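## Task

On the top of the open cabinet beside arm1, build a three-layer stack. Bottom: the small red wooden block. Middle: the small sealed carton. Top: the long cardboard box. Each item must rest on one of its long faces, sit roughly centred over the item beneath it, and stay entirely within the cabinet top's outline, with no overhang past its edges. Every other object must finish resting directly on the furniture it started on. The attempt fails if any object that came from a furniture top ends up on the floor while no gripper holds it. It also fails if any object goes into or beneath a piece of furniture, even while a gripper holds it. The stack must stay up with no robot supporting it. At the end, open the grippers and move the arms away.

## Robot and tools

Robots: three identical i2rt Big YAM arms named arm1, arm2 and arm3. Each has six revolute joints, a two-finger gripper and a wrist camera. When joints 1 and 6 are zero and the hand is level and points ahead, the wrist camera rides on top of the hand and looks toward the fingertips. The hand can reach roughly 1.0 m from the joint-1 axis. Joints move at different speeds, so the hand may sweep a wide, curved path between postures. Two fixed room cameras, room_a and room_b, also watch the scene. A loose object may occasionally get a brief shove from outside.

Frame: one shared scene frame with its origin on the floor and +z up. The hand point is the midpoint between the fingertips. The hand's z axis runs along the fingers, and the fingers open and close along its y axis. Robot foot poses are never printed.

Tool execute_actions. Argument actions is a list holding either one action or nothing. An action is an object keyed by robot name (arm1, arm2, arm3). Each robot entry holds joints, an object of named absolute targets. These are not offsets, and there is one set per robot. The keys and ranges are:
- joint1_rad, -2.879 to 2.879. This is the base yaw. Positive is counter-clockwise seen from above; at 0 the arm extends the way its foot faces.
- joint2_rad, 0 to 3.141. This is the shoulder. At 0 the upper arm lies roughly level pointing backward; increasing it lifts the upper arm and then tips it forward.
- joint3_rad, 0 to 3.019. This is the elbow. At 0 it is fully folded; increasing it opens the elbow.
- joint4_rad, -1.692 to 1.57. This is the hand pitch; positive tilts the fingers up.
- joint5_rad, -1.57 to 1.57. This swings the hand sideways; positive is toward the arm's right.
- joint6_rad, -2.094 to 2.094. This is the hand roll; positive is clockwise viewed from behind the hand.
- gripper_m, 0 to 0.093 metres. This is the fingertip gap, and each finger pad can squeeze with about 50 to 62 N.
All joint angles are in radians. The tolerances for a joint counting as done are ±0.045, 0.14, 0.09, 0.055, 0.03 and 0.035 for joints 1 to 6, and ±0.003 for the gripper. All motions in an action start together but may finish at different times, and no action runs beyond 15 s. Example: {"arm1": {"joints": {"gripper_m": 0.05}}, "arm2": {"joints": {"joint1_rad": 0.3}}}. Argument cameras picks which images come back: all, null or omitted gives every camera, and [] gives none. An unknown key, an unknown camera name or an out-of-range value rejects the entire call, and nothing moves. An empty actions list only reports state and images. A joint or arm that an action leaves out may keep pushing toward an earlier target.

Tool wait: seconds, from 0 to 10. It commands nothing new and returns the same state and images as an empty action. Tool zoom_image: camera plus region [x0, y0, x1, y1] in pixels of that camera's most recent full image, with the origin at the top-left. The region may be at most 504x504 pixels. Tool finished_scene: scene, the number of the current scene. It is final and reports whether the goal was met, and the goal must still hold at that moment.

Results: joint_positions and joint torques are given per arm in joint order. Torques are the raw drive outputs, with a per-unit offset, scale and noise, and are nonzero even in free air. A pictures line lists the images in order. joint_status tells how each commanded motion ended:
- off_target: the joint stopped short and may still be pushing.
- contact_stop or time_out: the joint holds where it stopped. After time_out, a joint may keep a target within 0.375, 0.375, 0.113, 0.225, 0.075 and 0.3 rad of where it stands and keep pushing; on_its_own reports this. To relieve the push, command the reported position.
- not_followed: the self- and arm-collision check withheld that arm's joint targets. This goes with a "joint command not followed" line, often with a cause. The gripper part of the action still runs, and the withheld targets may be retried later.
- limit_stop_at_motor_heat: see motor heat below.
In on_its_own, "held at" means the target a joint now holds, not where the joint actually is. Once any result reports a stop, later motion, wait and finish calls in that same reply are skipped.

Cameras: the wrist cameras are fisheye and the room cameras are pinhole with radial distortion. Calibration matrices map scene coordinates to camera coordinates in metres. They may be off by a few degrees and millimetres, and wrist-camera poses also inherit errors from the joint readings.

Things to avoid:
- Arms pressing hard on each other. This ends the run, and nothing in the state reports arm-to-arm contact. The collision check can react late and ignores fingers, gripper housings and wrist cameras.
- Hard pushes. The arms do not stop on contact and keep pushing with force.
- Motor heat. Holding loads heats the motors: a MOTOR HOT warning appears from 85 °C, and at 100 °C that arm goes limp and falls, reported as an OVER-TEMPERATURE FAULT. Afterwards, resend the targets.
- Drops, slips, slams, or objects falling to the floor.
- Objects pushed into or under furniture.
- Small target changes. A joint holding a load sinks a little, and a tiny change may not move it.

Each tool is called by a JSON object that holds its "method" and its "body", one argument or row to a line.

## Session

{"method": "execute_actions", "body": {
  "actions": []
}}

Scene clock: 0.00 s.
Joint torques (N m, as the arm reports them, + toward a larger angle): no reading
Motor temperatures (°C, as the motors report them): arm1=[28 35 36 28 31 32] | arm2=[30 31 32 28 29 30] | arm3=[29 28 32 27 30 31]
arm1.joint_positions: joint1_rad=-0.038 joint2_rad=+0.331 joint3_rad=+1.655 joint4_rad=-1.151 joint5_rad=-0.127 joint6_rad=-0.493 gripper_m=+0.094
arm1.joint_status: not commanded
arm1.hand: x=-0.8491 y=+0.6942 z=+1.5506 quat_wxyz=(-0.740, +0.459, -0.447, -0.205) (m; scene frame)
arm2.joint_positions: joint1_rad=-0.039 joint2_rad=+0.338 joint3_rad=+1.693 joint4_rad=-1.381 joint5_rad=+0.066 joint6_rad=-0.087 gripper_m=+0.095
arm2.joint_status: not commanded
arm2.hand: x=+0.1828 y=+0.0237 z=+1.5530 quat_wxyz=(-0.674, +0.233, -0.683, -0.160) (m; scene frame)
arm3.joint_positions: joint1_rad=+0.619 joint2_rad=+0.541 joint3_rad=+1.510 joint4_rad=-1.390 joint5_rad=-0.233 joint6_rad=+0.349 gripper_m=+0.094
arm3.joint_status: not commanded
arm3.hand: x=+0.6902 y=-0.5100 z=+1.3866 quat_wxyz=(-0.306, +0.421, -0.722, -0.456) (m; scene frame)
pictures: arm1_cam_wrist, arm2_cam_wrist, arm3_cam_wrist, room_a, room_b
camera_calibration (this result's frames):
arm1_cam_wrist: T_world_to_cam=[[0.697896, -0.500956, 0.511844, 0.143371], [0.152586, -0.594259, -0.789667, 1.77326], [0.699756, 0.629205, -0.338292, 0.804776], [0, 0, 0, 1]] pos_world=[-0.933779, 0.619227, 1.59915]
arm2_cam_wrist: T_world_to_cam=[[0.538655, -0.836223, 0.102874, -0.236068], [-0.468443, -0.398738, -0.788396, 1.32825], [0.700295, 0.376483, -0.606505, 0.930031], [0, 0, 0, 1]] pos_world=[0.0980713, -0.0179226, 1.63554]
arm3_cam_wrist: T_world_to_cam=[[0.890659, -0.227707, -0.393543, -0.18452], [-0.399337, -0.805604, -0.437643, 0.472871], [-0.217386, 0.546947, -0.80845, 1.67618], [0, 0, 0, 1]] pos_world=[0.717557, -0.577851, 1.48944]
Images, in order (width x height): arm1_cam_wrist 504x504, arm2_cam_wrist 504x504, arm3_cam_wrist 504x504, room_a 672x504, room_b 672x504.

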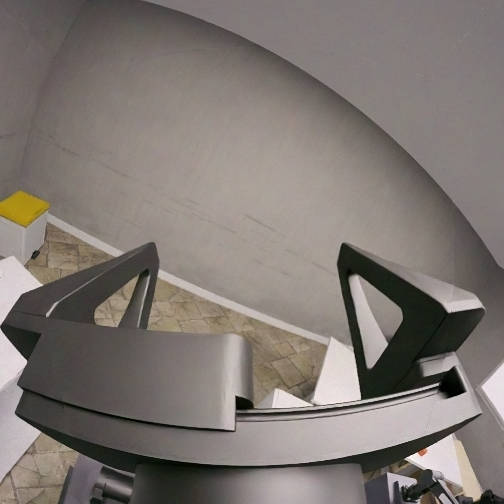

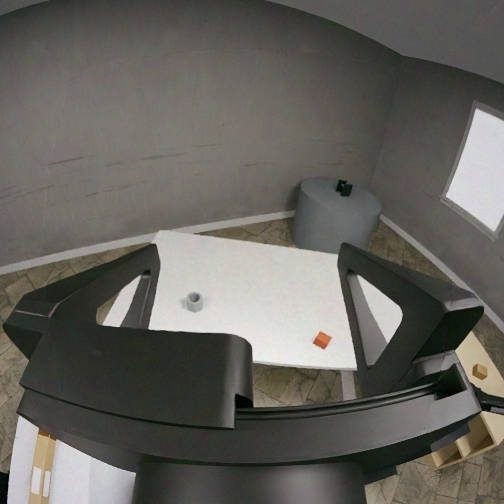

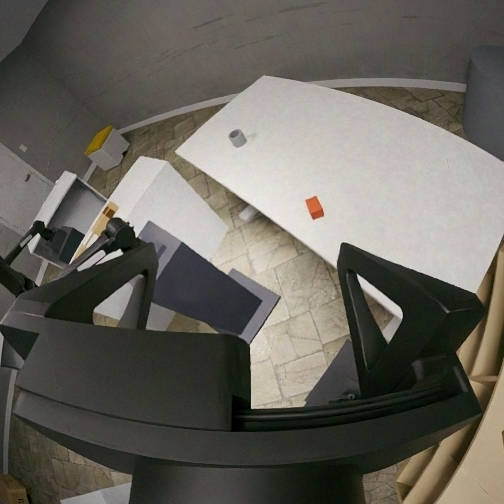

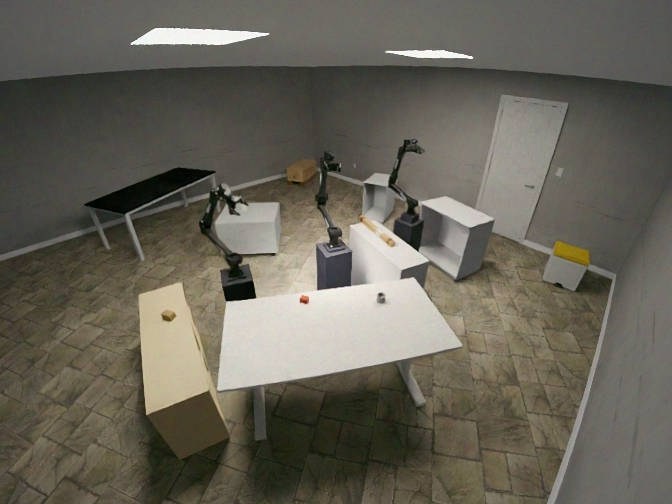

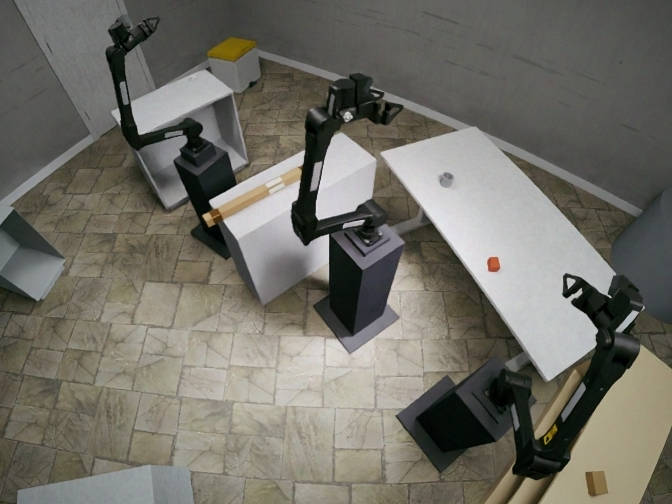

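{"method": "zoom_image", "body": {
  "camera": "room_b",
  "region": [80, 30, 400, 310]
}}

{"method": "zoom_image", "body": {
  "camera": "room_b",
  "region": [420, 150, 672, 504]
}}

{"method": "zoom_image", "body": {
  "camera": "room_a",
  "region": [300, 130, 520, 320]
}}

{"method": "zoom_image", "body": {
  "camera": "room_a",
  "region": [120, 260, 340, 420]
}}

Region (80, 30, 400, 310) of room_b's 672x504 image, scaled by 1.575, with more detail than that image has; it fills the top 441 rows of this view, and the rest is white.

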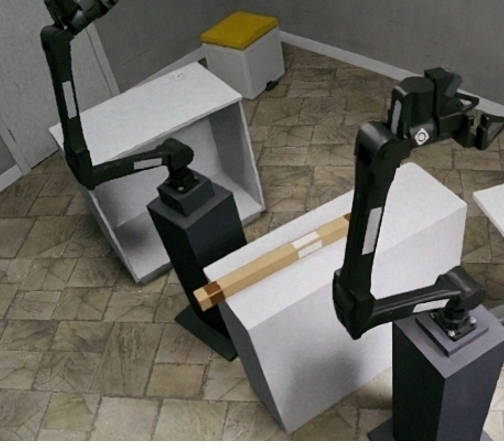

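Region (420, 150, 672, 504) of room_b's 672x504 image, scaled by 1.424, with more detail than that image has; it fills the left 359 columns of this view, and the rest is white.

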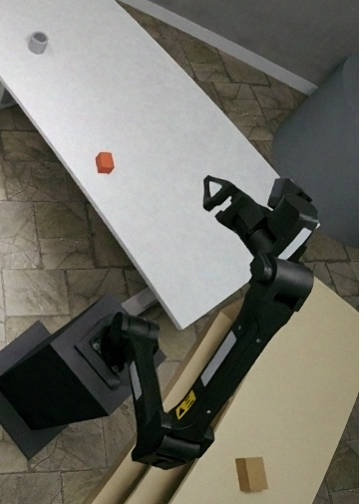

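Region (300, 130, 520, 320) of room_a's 672x504 image, scaled by 2.291, with more detail than that image has; it fills the top 435 rows of this view, and the rest is white.

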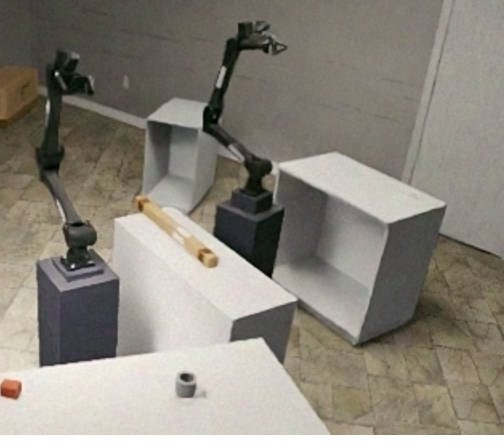

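Region (120, 260, 340, 420) of room_a's 672x504 image, scaled by 2.291, with more detail than that image has; it fills the top 367 rows of this view, and the rest is white.

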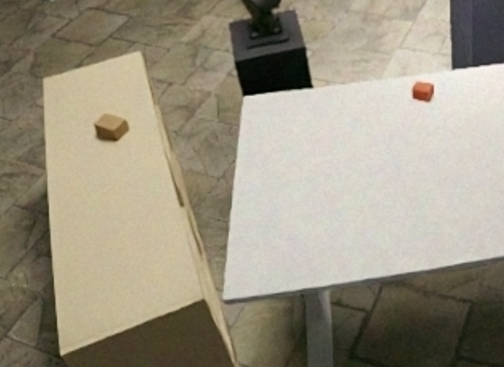

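{"method": "execute_actions", "body": {
  "actions": [
    {"arm1": {"joints": {"joint1_rad": -1.70, "joint2_rad": 1.95, "joint3_rad": 1.75, "joint4_rad": -1.37, "joint5_rad": 0, "joint6_rad": -1.334, "gripper_m": 0.09}}, "arm2": {"joints": {"joint1_rad": -0.82, "joint2_rad": 2.0, "joint3_rad": 1.66, "joint4_rad": -1.225, "joint5_rad": 0, "joint6_rad": 0, "gripper_m": 0.09}}, "arm3": {"joints": {"joint1_rad": -1.358, "joint2_rad": 1.905, "joint3_rad": 1.64, "joint4_rad": -1.29, "joint5_rad": 0, "joint6_rad": 0, "gripper_m": 0.09}}}
  ]
}}

Scene clock: 63.43 s.
Joint torques (N m, as the arm reports them, + toward a larger angle): arm1=[  0.21 -22.71  11.1   -0.27  -0.22  -0.15] | arm2=[  0.39 -20.08   8.3    0.66  -0.13   0.09] | arm3=[  1.07 -20.03   8.79  -0.07  -0.12  -0.18]
Motor temperatures (°C, as the motors report them): arm1=[28 35 36 28 31 32] | arm2=[30 32 32 28 29 30] | arm3=[29 28 35 27 30 31]
arm1.joint_positions: joint1_rad=-1.699 joint2_rad=+1.959 joint3_rad=+1.727 joint4_rad=-1.363 joint5_rad=+0.001 joint6_rad=-1.320 gripper_m=+0.090
arm1.joint_status: all done
arm1.hand: x=-0.3895 y=+0.2720 z=+0.9495 quat_wxyz=(-0.001, +0.294, -0.956, -0.008) (m; scene frame)
arm2.joint_positions: joint1_rad=-0.825 joint2_rad=+1.997 joint3_rad=+1.663 joint4_rad=-1.233 joint5_rad=-0.002 joint6_rad=-0.006 gripper_m=+0.090
arm2.joint_status: all done
arm2.hand: x=+0.7530 y=-0.0792 z=+0.9380 quat_wxyz=(+0.002, -0.076, -0.997, +0.007) (m; scene frame)
arm3.joint_positions: joint1_rad=-1.366 joint2_rad=+1.907 joint3_rad=+1.632 joint4_rad=-1.287 joint5_rad=+0.002 joint6_rad=+0.016 gripper_m=+0.090
arm3.joint_status: all done
arm3.hand: x=+1.1072 y=-1.0698 z=+0.9021 quat_wxyz=(-0.004, -0.364, -0.931, +0.002) (m; scene frame)
pictures: arm1_cam_wrist, arm2_cam_wrist, arm3_cam_wrist, room_a, room_b
camera_calibration (this result's frames):
arm1_cam_wrist: T_world_to_cam=[[0.578401, -0.815741, -0.00421606, 0.44789], [-0.665556, -0.474888, 0.575775, -0.670093], [-0.471685, -0.330223, -0.817598, 0.80527], [0, 0, 0, 1]] pos_world=[-0.32521, 0.313061, 1.0461]
arm2_cam_wrist: T_world_to_cam=[[-0.144431, -0.989485, 0.00762346, 0.0255233], [-0.806026, 0.122115, 0.579146, 0.0822113], [-0.573987, 0.0775021, -0.815189, 1.32804], [0, 0, 0, 1]] pos_world=[0.832229, -0.0877103, 1.0348]
arm3_cam_wrist: T_world_to_cam=[[-0.672413, -0.740167, 0.00364729, -0.0499511], [-0.601365, 0.549176, 0.580316, 0.731108], [-0.431534, 0.388019, -0.814383, 1.75379], [0, 0, 0, 1]] pos_world=[1.16289, -1.11898, 1.00417]
Images, in order (width x height): arm1_cam_wrist 504x504, arm2_cam_wrist 504x504, arm3_cam_wrist 504x504, room_a 672x504, room_b 672x504.

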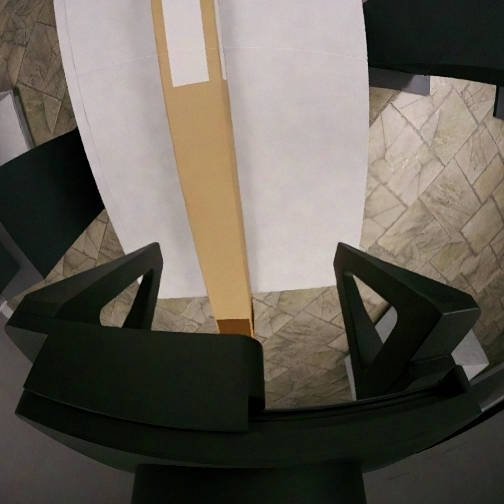

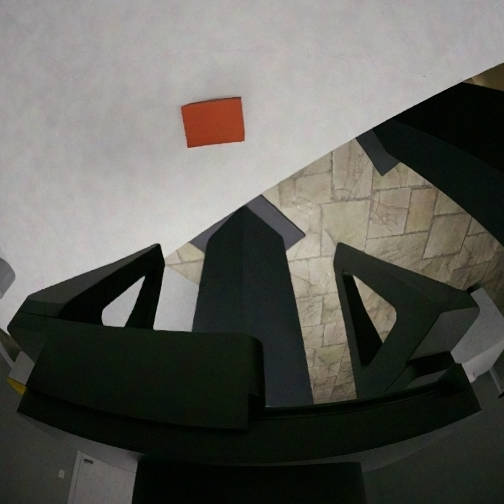

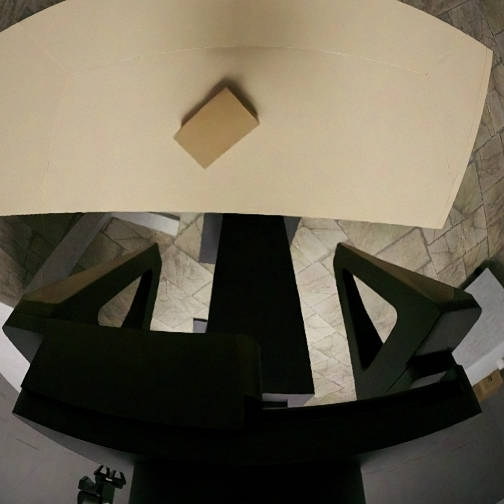

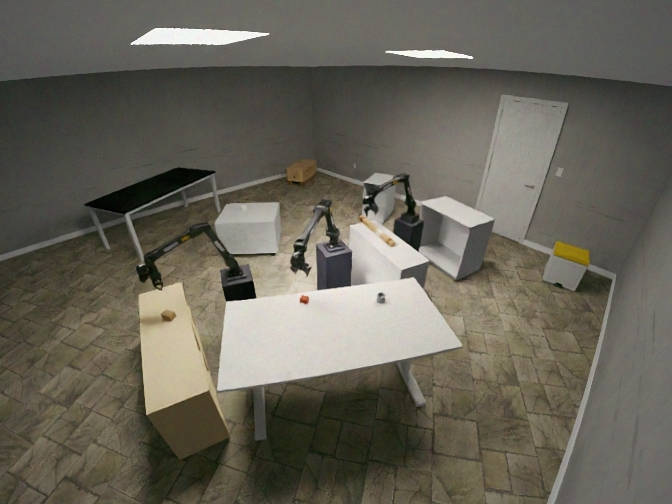

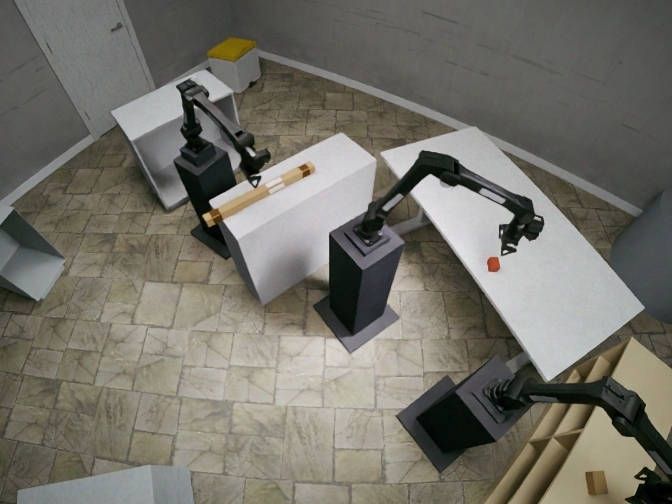

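{"method": "execute_actions", "body": {
  "actions": [
    {"arm1": {"joints": {"joint1_rad": -1.622, "joint2_rad": 1.975, "joint3_rad": 1.485, "joint4_rad": -1.072, "joint6_rad": -1.355}}, "arm2": {"joints": {"joint1_rad": -0.768, "joint2_rad": 2.268, "joint3_rad": 1.755, "joint4_rad": -1.04, "joint6_rad": -0.075, "gripper_m": 0.093}}, "arm3": {"joints": {"joint1_rad": -1.30, "joint2_rad": 2.16, "joint3_rad": 1.59, "joint4_rad": -0.99, "joint6_rad": 0.925, "gripper_m": 0.093}}}
  ],
  "cameras": ["arm1_cam_wrist", "arm2_cam_wrist", "arm3_cam_wrist", "room_b"]
}}

Scene clock: 99.40 s.
Joint torques (N m, as the arm reports them, + toward a larger angle): arm1=[ -0.15 -22.53   9.17   0.38  -0.2   -0.14] | arm2=[ -0.19 -23.01   9.36   0.94  -0.09  -0.03] | arm3=[ -0.13 -22.16   8.17   0.57  -0.01   0.07]
Motor temperatures (°C, as the motors report them): arm1=[28 36 40 28 31 32] | arm2=[30 34 34 28 29 30] | arm3=[29 30 35 27 30 31]
arm1.joint_positions: joint1_rad=-1.612 joint2_rad=+1.987 joint3_rad=+1.474 joint4_rad=-1.080 joint5_rad=+0.001 joint6_rad=-1.341 gripper_m=+0.090
arm1.joint_status: all done
arm1.hand: x=-0.3791 y=+0.3302 z=+0.8436 quat_wxyz=(-0.001, +0.345, -0.939, -0.007) (m; scene frame)
arm2.joint_positions: joint1_rad=-0.765 joint2_rad=+2.273 joint3_rad=+1.731 joint4_rad=-1.055 joint5_rad=-0.002 joint6_rad=-0.068 gripper_m=+0.093
arm2.joint_status: all done
arm2.hand: x=+0.7934 y=-0.0489 z=+0.7945 quat_wxyz=(+0.017, -0.015, -1.000, +0.005) (m; scene frame)
arm3.joint_positions: joint1_rad=-1.292 joint2_rad=+2.168 joint3_rad=+1.572 joint4_rad=-1.002 joint5_rad=+0.002 joint6_rad=+0.909 gripper_m=+0.093
arm3.joint_status: all done
arm3.hand: x=+1.1500 y=-1.0489 z=+0.7313 quat_wxyz=(+0.014, -0.705, -0.709, +0.002) (m; scene frame)
pictures: arm1_cam_wrist, arm2_cam_wrist, arm3_cam_wrist, room_b
camera_calibration (this result's frames):
arm1_cam_wrist: T_world_to_cam=[[0.663203, -0.748434, -0.00297795, 0.497794], [-0.610711, -0.543456, 0.575923, -0.531231], [-0.432659, -0.380135, -0.817498, 0.77399], [0, 0, 0, 1]] pos_world=[-0.319694, 0.378086, 0.940167]
arm2_cam_wrist: T_world_to_cam=[[-0.0231433, -0.999721, 0.00466566, -0.0319619], [-0.796577, 0.0212602, 0.604163, 0.161857], [-0.604094, 0.0102658, -0.796847, 1.23791], [0, 0, 0, 1]] pos_world=[0.876004, -0.0481022, 0.888784]
arm3_cam_wrist: T_world_to_cam=[[-0.999602, -0.0134359, 0.0247993, 1.11799], [0.00414506, 0.799723, 0.600355, 0.396301], [-0.0278989, 0.600219, -0.799349, 1.37252], [0, 0, 0, 1]] pos_world=[1.1542, -1.12572, 0.831478]
Images, in order (width x height): arm1_cam_wrist 504x504, arm2_cam_wrist 504x504, arm3_cam_wrist 504x504, room_b 672x504.

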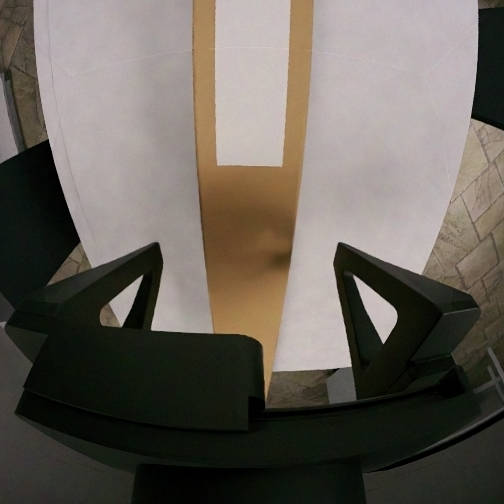

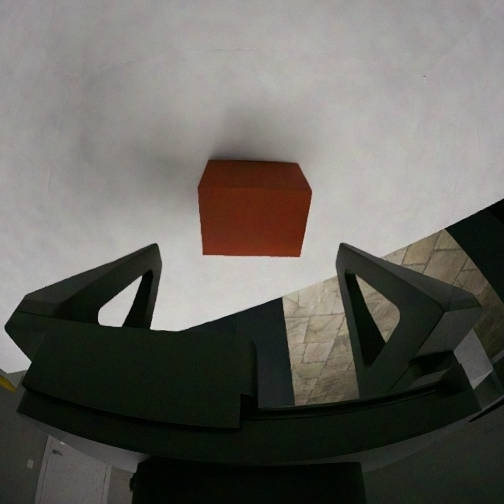

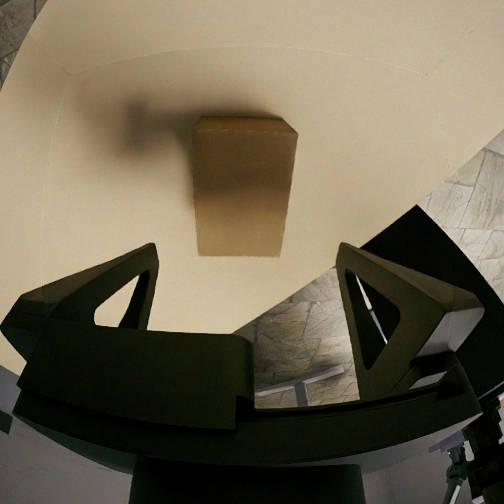

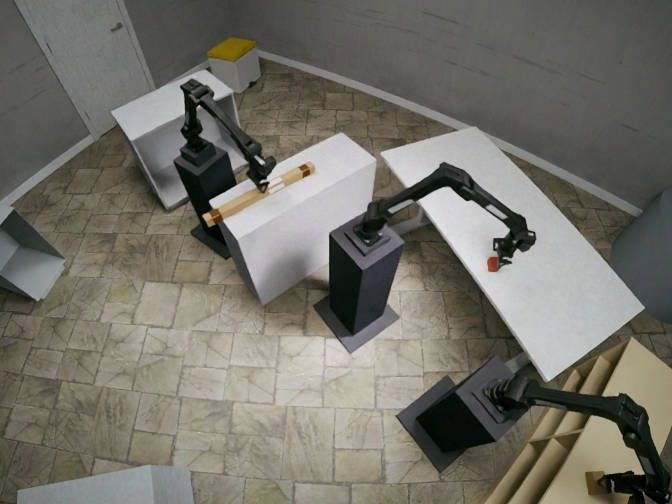

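{"method": "execute_actions", "body": {
  "actions": [
    {"arm1": {"joints": {"joint2_rad": 2.047, "joint3_rad": 1.449, "joint4_rad": -0.966}}, "arm2": {"joints": {"joint2_rad": 2.355, "joint3_rad": 1.74, "joint4_rad": -0.925}}, "arm3": {"joints": {"joint1_rad": -1.315, "joint2_rad": 2.275, "joint3_rad": 1.585, "joint4_rad": -0.847, "joint6_rad": 0.975}}}
  ],
  "cameras": ["arm1_cam_wrist", "arm2_cam_wrist", "arm3_cam_wrist"]
}}

Scene clock: 119.40 s.
Joint torques (N m, as the arm reports them, + toward a larger angle): arm1=[ -0.15 -22.51   8.53   0.32  -0.2   -0.14] | arm2=[ -0.27 -22.36   8.13   1.07  -0.1   -0.02] | arm3=[ -0.09 -21.68   7.19   0.73   0.01   0.09]
Motor temperatures (°C, as the motors report them): arm1=[28 37 39 28 31 32] | arm2=[30 34 35 28 29 30] | arm3=[29 31 35 27 30 31]
arm1.joint_positions: joint1_rad=-1.612 joint2_rad=+2.055 joint3_rad=+1.441 joint4_rad=-0.974 joint5_rad=+0.001 joint6_rad=-1.341 gripper_m=+0.090
arm1.joint_status: all done
arm1.hand: x=-0.3767 y=+0.3291 z=+0.7959 quat_wxyz=(-0.003, +0.345, -0.939, -0.005) (m; scene frame)
arm2.joint_positions: joint1_rad=-0.765 joint2_rad=+2.343 joint3_rad=+1.731 joint4_rad=-0.941 joint5_rad=-0.002 joint6_rad=-0.068 gripper_m=+0.093
arm2.joint_status: all done
arm2.hand: x=+0.8055 y=-0.0508 z=+0.7502 quat_wxyz=(-0.004, -0.015, -1.000, +0.007) (m; scene frame)
arm3.joint_positions: joint1_rad=-1.310 joint2_rad=+2.276 joint3_rad=+1.572 joint4_rad=-0.859 joint5_rad=+0.002 joint6_rad=+0.959 gripper_m=+0.093
arm3.joint_status: all done
arm3.hand: x=+1.1526 y=-1.0647 z=+0.6678 quat_wxyz=(-0.004, -0.729, -0.684, +0.000) (m; scene frame)
pictures: arm1_cam_wrist, arm2_cam_wrist, arm3_cam_wrist
camera_calibration (this result's frames):
arm1_cam_wrist: T_world_to_cam=[[0.663159, -0.748474, 0.00261894, 0.490795], [-0.613392, -0.541462, 0.574951, -0.50386], [-0.428918, -0.38289, -0.818184, 0.738505], [0, 0, 0, 1]] pos_world=[-0.317781, 0.377293, 0.892642]
arm2_cam_wrist: T_world_to_cam=[[-0.0227619, -0.999709, 0.00793921, -0.0360985], [-0.82198, 0.0232344, 0.569042, 0.245167], [-0.569061, 0.00642663, -0.82227, 1.20063], [0, 0, 0, 1]] pos_world=[0.88393, -0.0495003, 0.848014]
arm3_cam_wrist: T_world_to_cam=[[-0.998478, 0.0550719, -0.00296257, 1.21205], [0.0430125, 0.811208, 0.583174, 0.425927], [0.0345198, 0.582159, -0.812342, 1.24877], [0, 0, 0, 1]] pos_world=[1.14878, -1.13925, 0.769631]
Images, in order (width x height): arm1_cam_wrist 504x504, arm2_cam_wrist 504x504, arm3_cam_wrist 504x504.

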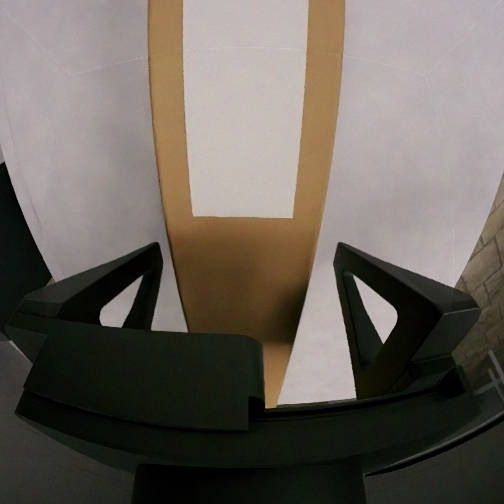

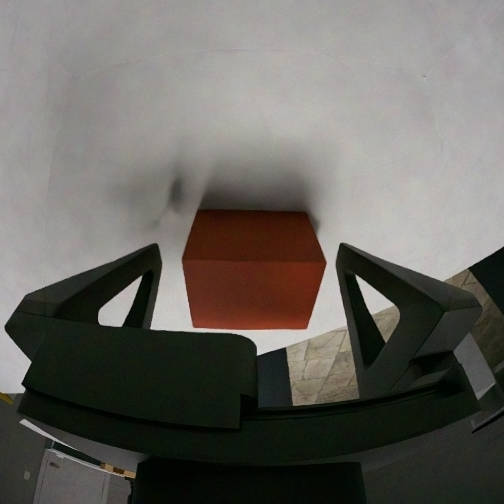

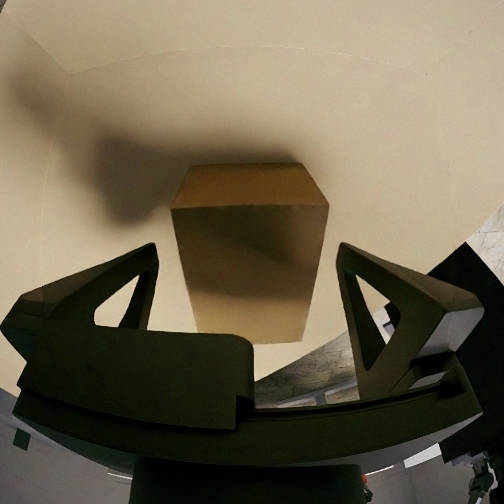

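{"method": "execute_actions", "body": {
  "actions": [
    {"arm1": {"joints": {"gripper_m": 0.04}}, "arm2": {"joints": {"joint2_rad": 2.385, "gripper_m": 0.05}}, "arm3": {"joints": {"gripper_m": 0.045}}}
  ],
  "cameras": ["room_b"]
}}

{"method": "zoom_image", "body": {
  "camera": "room_b",
  "region": [100, 50, 260, 170]
}}

Scene clock: 129.77 s.
Joint torques (N m, as the arm reports them, + toward a larger angle): arm1=[ -0.15 -22.48   8.35   0.38  -0.2   -0.13] | arm2=[ -0.24 -19.9    8.     0.98  -0.07  -0.01] | arm3=[ -0.65 -21.61   7.24   0.77  -0.01   0.05]
Motor temperatures (°C, as the motors report them): arm1=[28 37 39 28 31 32] | arm2=[30 35 35 28 29 30] | arm3=[29 31 35 27 30 31]
arm1.joint_positions: joint1_rad=-1.612 joint2_rad=+2.055 joint3_rad=+1.441 joint4_rad=-0.974 joint5_rad=+0.001 joint6_rad=-1.342 gripper_m=+0.049
arm1.joint_status: gripper_m off_target (ended at +0.049, target +0.040)
arm1.hand: x=-0.3767 y=+0.3291 z=+0.7959 quat_wxyz=(-0.003, +0.346, -0.938, -0.004) (m; scene frame)
arm2.joint_positions: joint1_rad=-0.765 joint2_rad=+2.346 joint3_rad=+1.731 joint4_rad=-0.941 joint5_rad=-0.001 joint6_rad=-0.069 gripper_m=+0.060
arm2.joint_status: gripper_m off_target (ended at +0.060, target +0.050); the others done
arm2.hand: x=+0.8050 y=-0.0508 z=+0.7488 quat_wxyz=(-0.003, -0.015, -1.000, +0.007) (m; scene frame)
arm3.joint_positions: joint1_rad=-1.310 joint2_rad=+2.276 joint3_rad=+1.572 joint4_rad=-0.858 joint5_rad=+0.001 joint6_rad=+0.960 gripper_m=+0.059
arm3.joint_status: gripper_m off_target (ended at +0.059, target +0.045)
arm3.hand: x=+1.1528 y=-1.0648 z=+0.6678 quat_wxyz=(-0.004, -0.729, -0.684, +0.000) (m; scene frame)
pictures: room_b
Images, in order (width x height): room_b 672x504.

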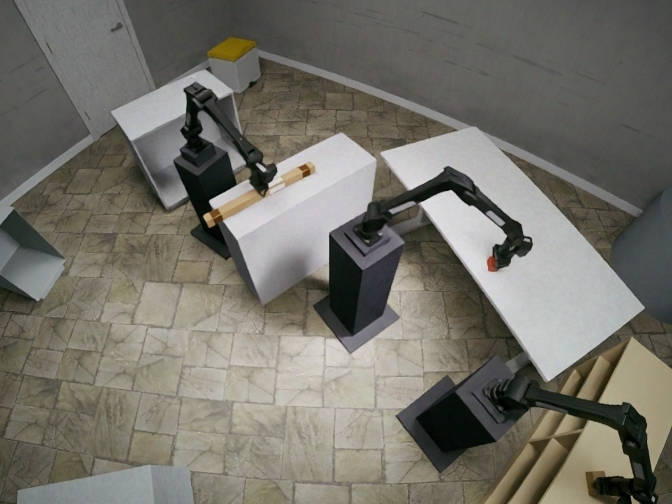

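Region (100, 50, 260, 170) of room_b's 672x504 image, scaled by 3.150, with more detail than that image has; it fills the top 378 rows of this view, and the rest is white.

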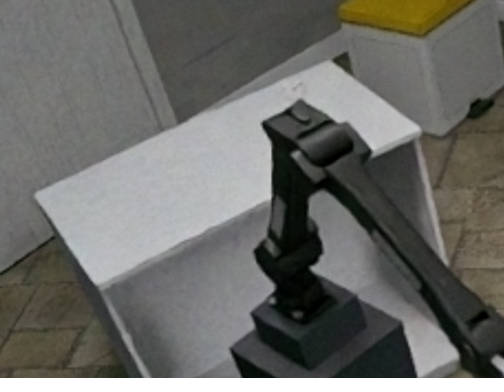

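{"method": "execute_actions", "body": {
  "actions": [
    {"arm1": {"joints": {"joint1_rad": -1.05, "joint2_rad": 1.75}}, "arm2": {"joints": {"joint1_rad": -0.35, "joint2_rad": 2.08}}, "arm3": {"joints": {"joint2_rad": 1.93, "joint6_rad": 1.3}}}
  ],
  "cameras": ["arm2_cam_wrist", "arm3_cam_wrist", "room_b"]
}}

Scene clock: 177.70 s.
Joint torques (N m, as the arm reports them, + toward a larger angle): arm1=[  1.16 -19.48  10.75   0.67  -0.12  -0.09] | arm2=[  1.11 -21.08   9.52   1.25  -0.17  -0.02] | arm3=[ -0.16 -20.38   9.37   1.43   0.05   0.  ]
Motor temperatures (°C, as the motors report them): arm1=[28 37 38 28 31 32] | arm2=[31 35 35 28 29 30] | arm3=[29 32 35 27 30 31]
arm1.joint_positions: joint1_rad=-1.052 joint2_rad=+1.756 joint3_rad=+1.434 joint4_rad=-0.968 joint5_rad=-0.001 joint6_rad=-1.344 gripper_m=+0.049
arm1.joint_status: all done
arm1.hand: x=-0.2473 y=+0.6204 z=+0.9631 quat_wxyz=(-0.113, +0.585, -0.797, +0.095) (m; scene frame)
arm2.joint_positions: joint1_rad=-0.359 joint2_rad=+2.073 joint3_rad=+1.731 joint4_rad=-0.934 joint5_rad=-0.001 joint6_rad=-0.071 gripper_m=+0.060
arm2.joint_status: all done
arm2.hand: x=+0.8212 y=+0.2260 z=+0.9237 quat_wxyz=(-0.140, +0.187, -0.972, -0.012) (m; scene frame)
arm3.joint_positions: joint1_rad=-1.310 joint2_rad=+1.929 joint3_rad=+1.572 joint4_rad=-0.857 joint5_rad=+0.001 joint6_rad=+1.284 gripper_m=+0.059
arm3.joint_status: all done
arm3.hand: x=+1.1917 y=-1.0960 z=+0.8838 quat_wxyz=(-0.169, -0.817, -0.549, -0.053) (m; scene frame)
pictures: arm2_cam_wrist, arm3_cam_wrist, room_b
camera_calibration (this result's frames):
arm2_cam_wrist: T_world_to_cam=[[0.375085, -0.926632, 0.0257673, -0.120092], [-0.879132, -0.346767, 0.326924, 0.507114], [-0.294003, -0.145277, -0.944699, 1.27198], [0, 0, 0, 1]] pos_world=[0.864831, 0.249359, 1.03895]
arm3_cam_wrist: T_world_to_cam=[[-0.882248, 0.333677, -0.332113, 1.71122], [0.153015, 0.87038, 0.468001, 0.359222], [0.445225, 0.362075, -0.818948, 0.716339], [0, 0, 0, 1]] pos_world=[1.13582, -1.14302, 0.986844]
Images, in order (width x height): arm2_cam_wrist 504x504, arm3_cam_wrist 504x504, room_b 672x504.

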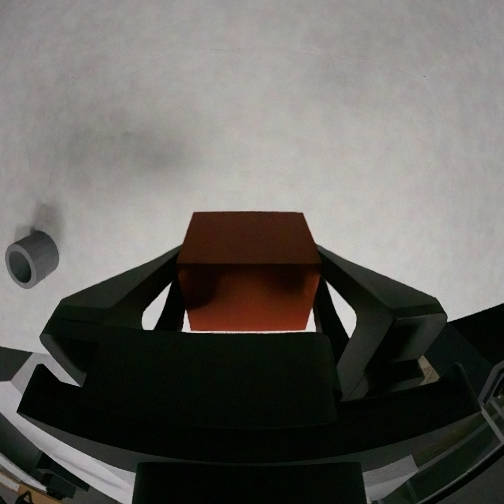

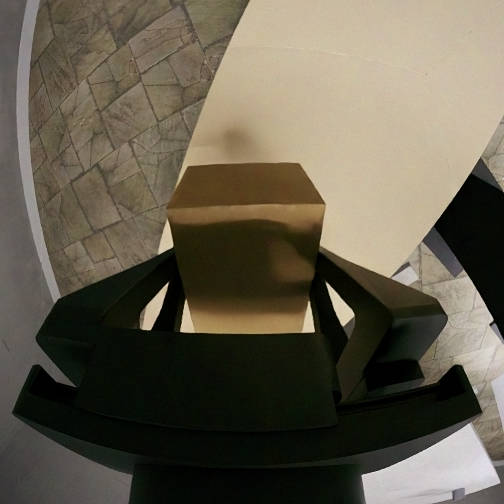

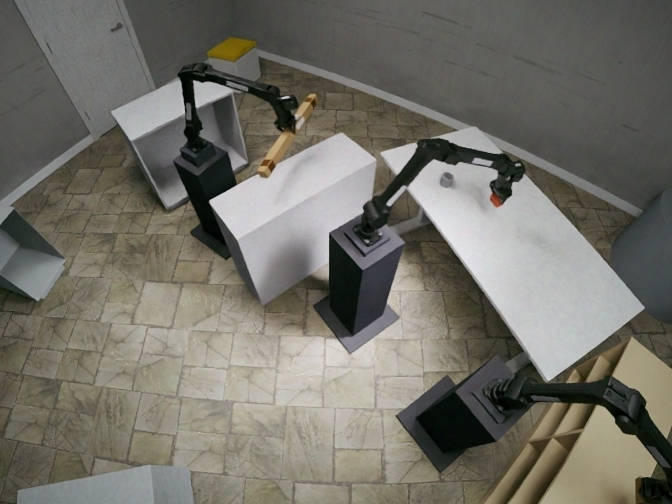

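{"method": "execute_actions", "body": {
  "actions": [
    {"arm1": {"joints": {"joint1_rad": 1.28, "joint2_rad": 1.70, "joint3_rad": 1.40, "joint4_rad": -1.255, "joint6_rad": -1.60}}, "arm2": {"joints": {"joint1_rad": 1.80, "joint2_rad": 2.04, "joint3_rad": 1.475, "joint4_rad": -0.865}}, "arm3": {"joints": {"joint1_rad": 0.722, "joint2_rad": 1.99, "joint3_rad": 1.745, "joint4_rad": -1.125, "joint6_rad": 1.49}}}
  ]
}}

Scene clock: 190.20 s.
Joint torques (N m, as the arm reports them, + toward a larger angle): arm1=[ -0.58 -20.31   9.21  -0.28  -0.12  -0.14] | arm2=[ -0.02 -20.14   7.15   0.86  -0.11   0.02] | arm3=[  0.8  -21.99  10.62  -0.17   0.17   0.04]
Motor temperatures (°C, as the motors report them): arm1=[28 37 39 28 31 32] | arm2=[31 35 35 28 29 30] | arm3=[29 32 35 27 30 31]
arm1.joint_positions: joint1_rad=+1.289 joint2_rad=+1.721 joint3_rad=+1.395 joint4_rad=-1.248 joint5_rad=-0.001 joint6_rad=-1.587 gripper_m=+0.049
arm1.joint_status: all done
arm1.hand: x=-1.1578 y=+1.0555 z=+0.9419 quat_wxyz=(+0.004, +0.938, +0.348, +0.008) (m; scene frame)
arm2.joint_positions: joint1_rad=+1.809 joint2_rad=+2.044 joint3_rad=+1.487 joint4_rad=-0.869 joint5_rad=-0.002 joint6_rad=-0.071 gripper_m=+0.060
arm2.joint_status: all done
arm2.hand: x=-0.3252 y=+0.3945 z=+0.8568 quat_wxyz=(-0.017, +0.953, -0.293, -0.070) (m; scene frame)
arm3.joint_positions: joint1_rad=+0.725 joint2_rad=+1.991 joint3_rad=+1.714 joint4_rad=-1.113 joint5_rad=-0.002 joint6_rad=+1.475 gripper_m=+0.059
arm3.joint_status: all done
arm3.hand: x=+0.8109 y=-0.0467 z=+0.8890 quat_wxyz=(-0.013, -0.057, -0.994, -0.089) (m; scene frame)
pictures: arm1_cam_wrist, arm2_cam_wrist, arm3_cam_wrist, room_a, room_b
camera_calibration (this result's frames):
arm1_cam_wrist: T_world_to_cam=[[-0.667288, 0.744788, -0.00417674, -1.55813], [0.599184, 0.540148, 0.590947, -0.426365], [0.442387, 0.391829, -0.806699, 0.981344], [0, 0, 0, 1]] pos_world=[-1.21838, 1.00626, 1.0371]
arm2_cam_wrist: T_world_to_cam=[[0.554077, 0.832358, -0.0133587, -0.134455], [0.745426, -0.488937, 0.45308, 0.0558924], [0.370593, -0.260999, -0.89137, 1.11223], [0, 0, 0, 1]] pos_world=[-0.379351, 0.429534, 0.964289]
arm3_cam_wrist: T_world_to_cam=[[-0.102984, -0.978784, -0.177131, 0.195893], [-0.825367, -0.0152952, 0.564389, 0.168095], [-0.555124, 0.204321, -0.806282, 1.3027], [0, 0, 0, 1]] pos_world=[0.882075, -0.0718612, 0.990171]
Images, in order (width x height): arm1_cam_wrist 504x504, arm2_cam_wrist 504x504, arm3_cam_wrist 504x504, room_a 672x504, room_b 672x504.

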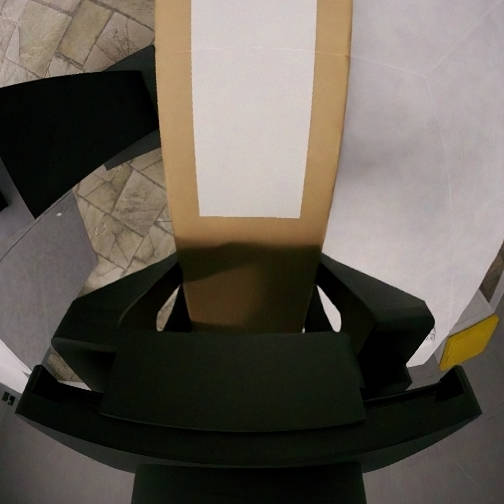

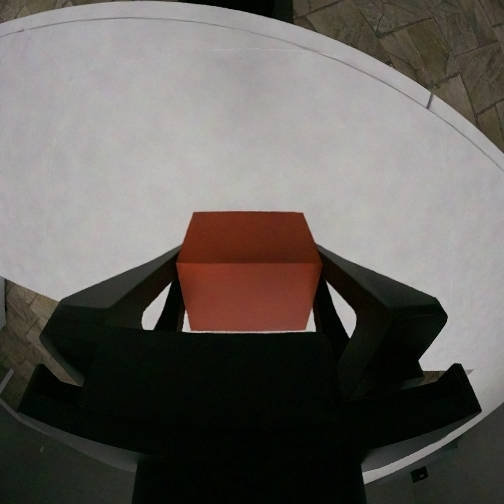

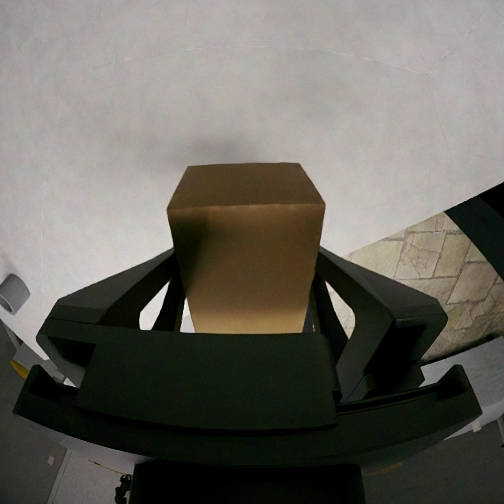

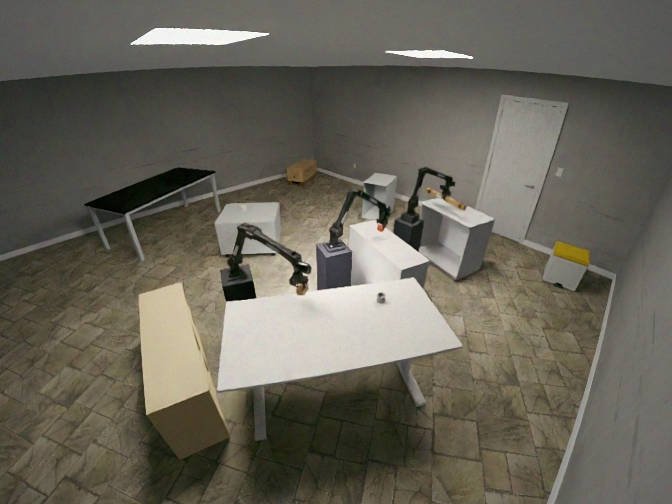

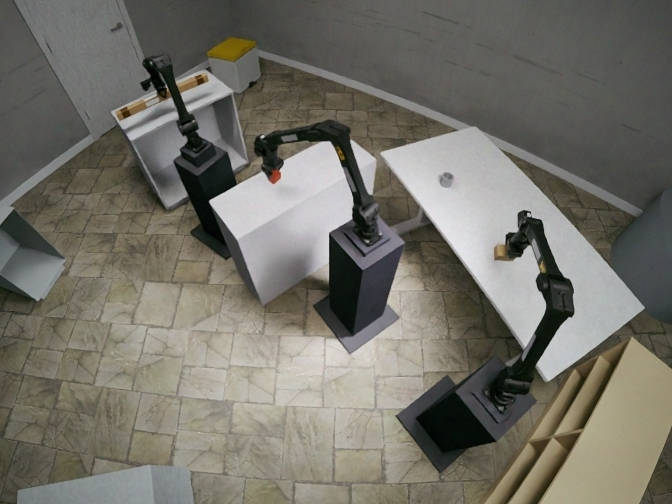

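{"method": "zoom_image", "body": {
  "camera": "room_b",
  "region": [90, 40, 260, 220]
}}

{"method": "zoom_image", "body": {
  "camera": "room_a",
  "region": [380, 150, 520, 290]
}}

Region (90, 40, 260, 220) of room_b's 672x504 image, scaled by 2.800, with more detail than that image has.

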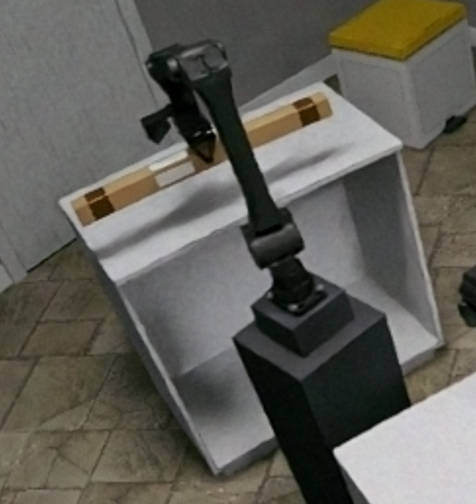

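Region (380, 150, 520, 290) of room_a's 672x504 image, scaled by 3.600, with more detail than that image has.

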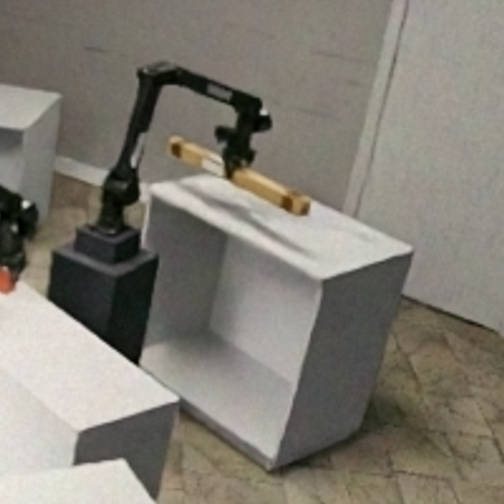

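{"method": "execute_actions", "body": {
  "actions": [
    {"arm1": {"joints": {"joint2_rad": 2.26, "joint3_rad": 2.19, "joint4_rad": -1.24}}, "arm2": {"joints": {"joint2_rad": 2.185}}, "arm3": {"joints": {"joint2_rad": 2.17}}}
  ]
}}

Scene clock: 249.93 s.
Joint torques (N m, as the arm reports them, + toward a larger angle): arm1=[ -0.7  -27.76  13.39   0.41  -0.11  -0.11] | arm2=[  0.13 -18.47   6.42   0.61  -0.18  -0.01] | arm3=[ -0.32 -22.1    9.05  -0.35   0.15   0.05]
Motor temperatures (°C, as the motors report them): arm1=[28 37 39 28 31 32] | arm2=[30 35 34 28 29 30] | arm3=[29 32 37 27 30 31]
arm1.joint_positions: joint1_rad=+1.289 joint2_rad=+2.267 joint3_rad=+2.148 joint4_rad=-1.242 joint5_rad=-0.001 joint6_rad=-1.588 gripper_m=+0.049
arm1.joint_status: all done
arm1.hand: x=-1.3111 y=+1.2406 z=+0.9048 quat_wxyz=(-0.096, +0.932, +0.347, -0.028) (m; scene frame)
arm2.joint_positions: joint1_rad=+1.809 joint2_rad=+2.161 joint3_rad=+1.486 joint4_rad=-0.869 joint5_rad=+0.000 joint6_rad=-0.071 gripper_m=+0.060
arm2.joint_status: all done
arm2.hand: x=-0.3095 y=+0.3811 z=+0.7882 quat_wxyz=(+0.003, +0.956, -0.293, -0.015) (m; scene frame)
arm3.joint_positions: joint1_rad=+0.725 joint2_rad=+2.167 joint3_rad=+1.725 joint4_rad=-1.119 joint5_rad=-0.001 joint6_rad=+1.475 gripper_m=+0.059
arm3.joint_status: all done
arm3.hand: x=+0.8086 y=-0.0579 z=+0.7832 quat_wxyz=(+0.000, -0.058, -0.998, -0.005) (m; scene frame)
pictures: arm1_cam_wrist, arm2_cam_wrist, arm3_cam_wrist, room_a, room_b
camera_calibration (this result's frames):
arm1_cam_wrist: T_world_to_cam=[[-0.656026, 0.725693, 0.207362, -1.95133], [0.677847, 0.445698, 0.584703, -0.186549], [0.331894, 0.52414, -0.784298, 0.617431], [0, 0, 0, 1]] pos_world=[-1.35859, 1.17559, 0.997959]
arm2_cam_wrist: T_world_to_cam=[[0.554147, 0.832153, -0.0210468, -0.126711], [0.699236, -0.451618, 0.554175, -0.0394594], [0.451653, -0.321811, -0.832134, 1.04339], [0, 0, 0, 1]] pos_world=[-0.37344, 0.423395, 0.887438]
arm3_cam_wrist: T_world_to_cam=[[-0.107024, -0.994221, -0.00840258, 0.0362195], [-0.805165, 0.0817083, 0.587396, 0.197035], [-0.583314, 0.0696308, -0.809256, 1.23572], [0, 0, 0, 1]] pos_world=[0.883338, -0.0661336, 0.884585]
Images, in order (width x height): arm1_cam_wrist 504x504, arm2_cam_wrist 504x504, arm3_cam_wrist 504x504, room_a 672x504, room_b 672x504.

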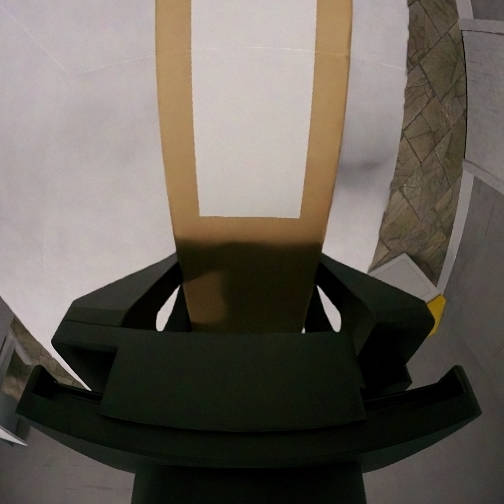

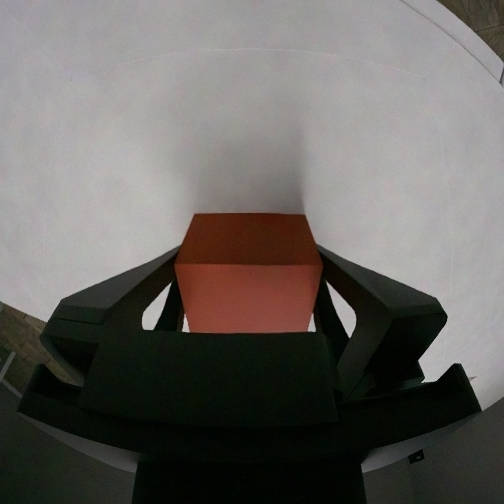

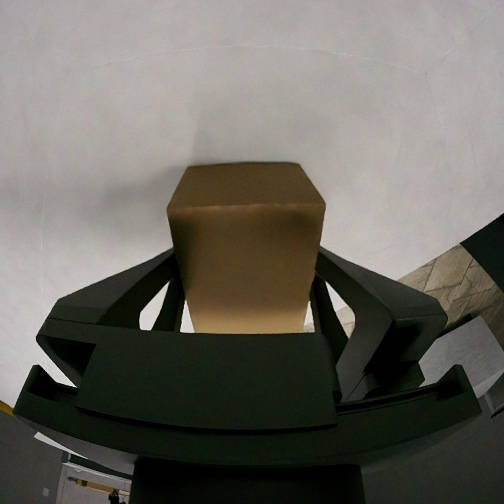

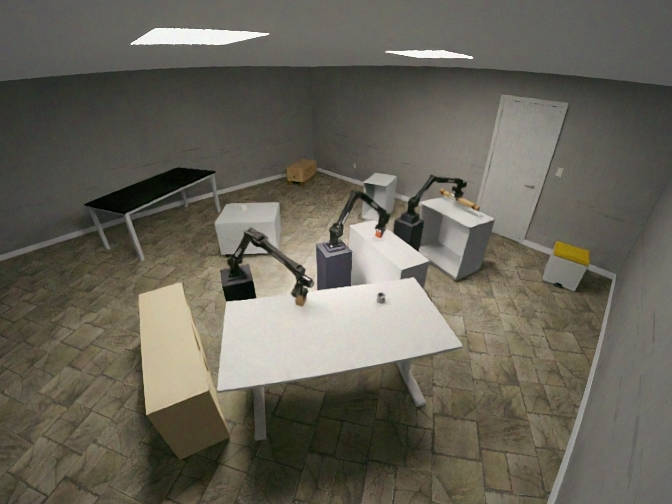

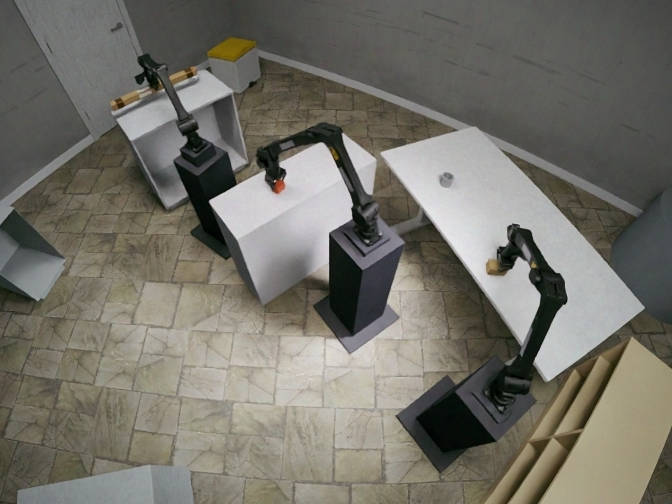

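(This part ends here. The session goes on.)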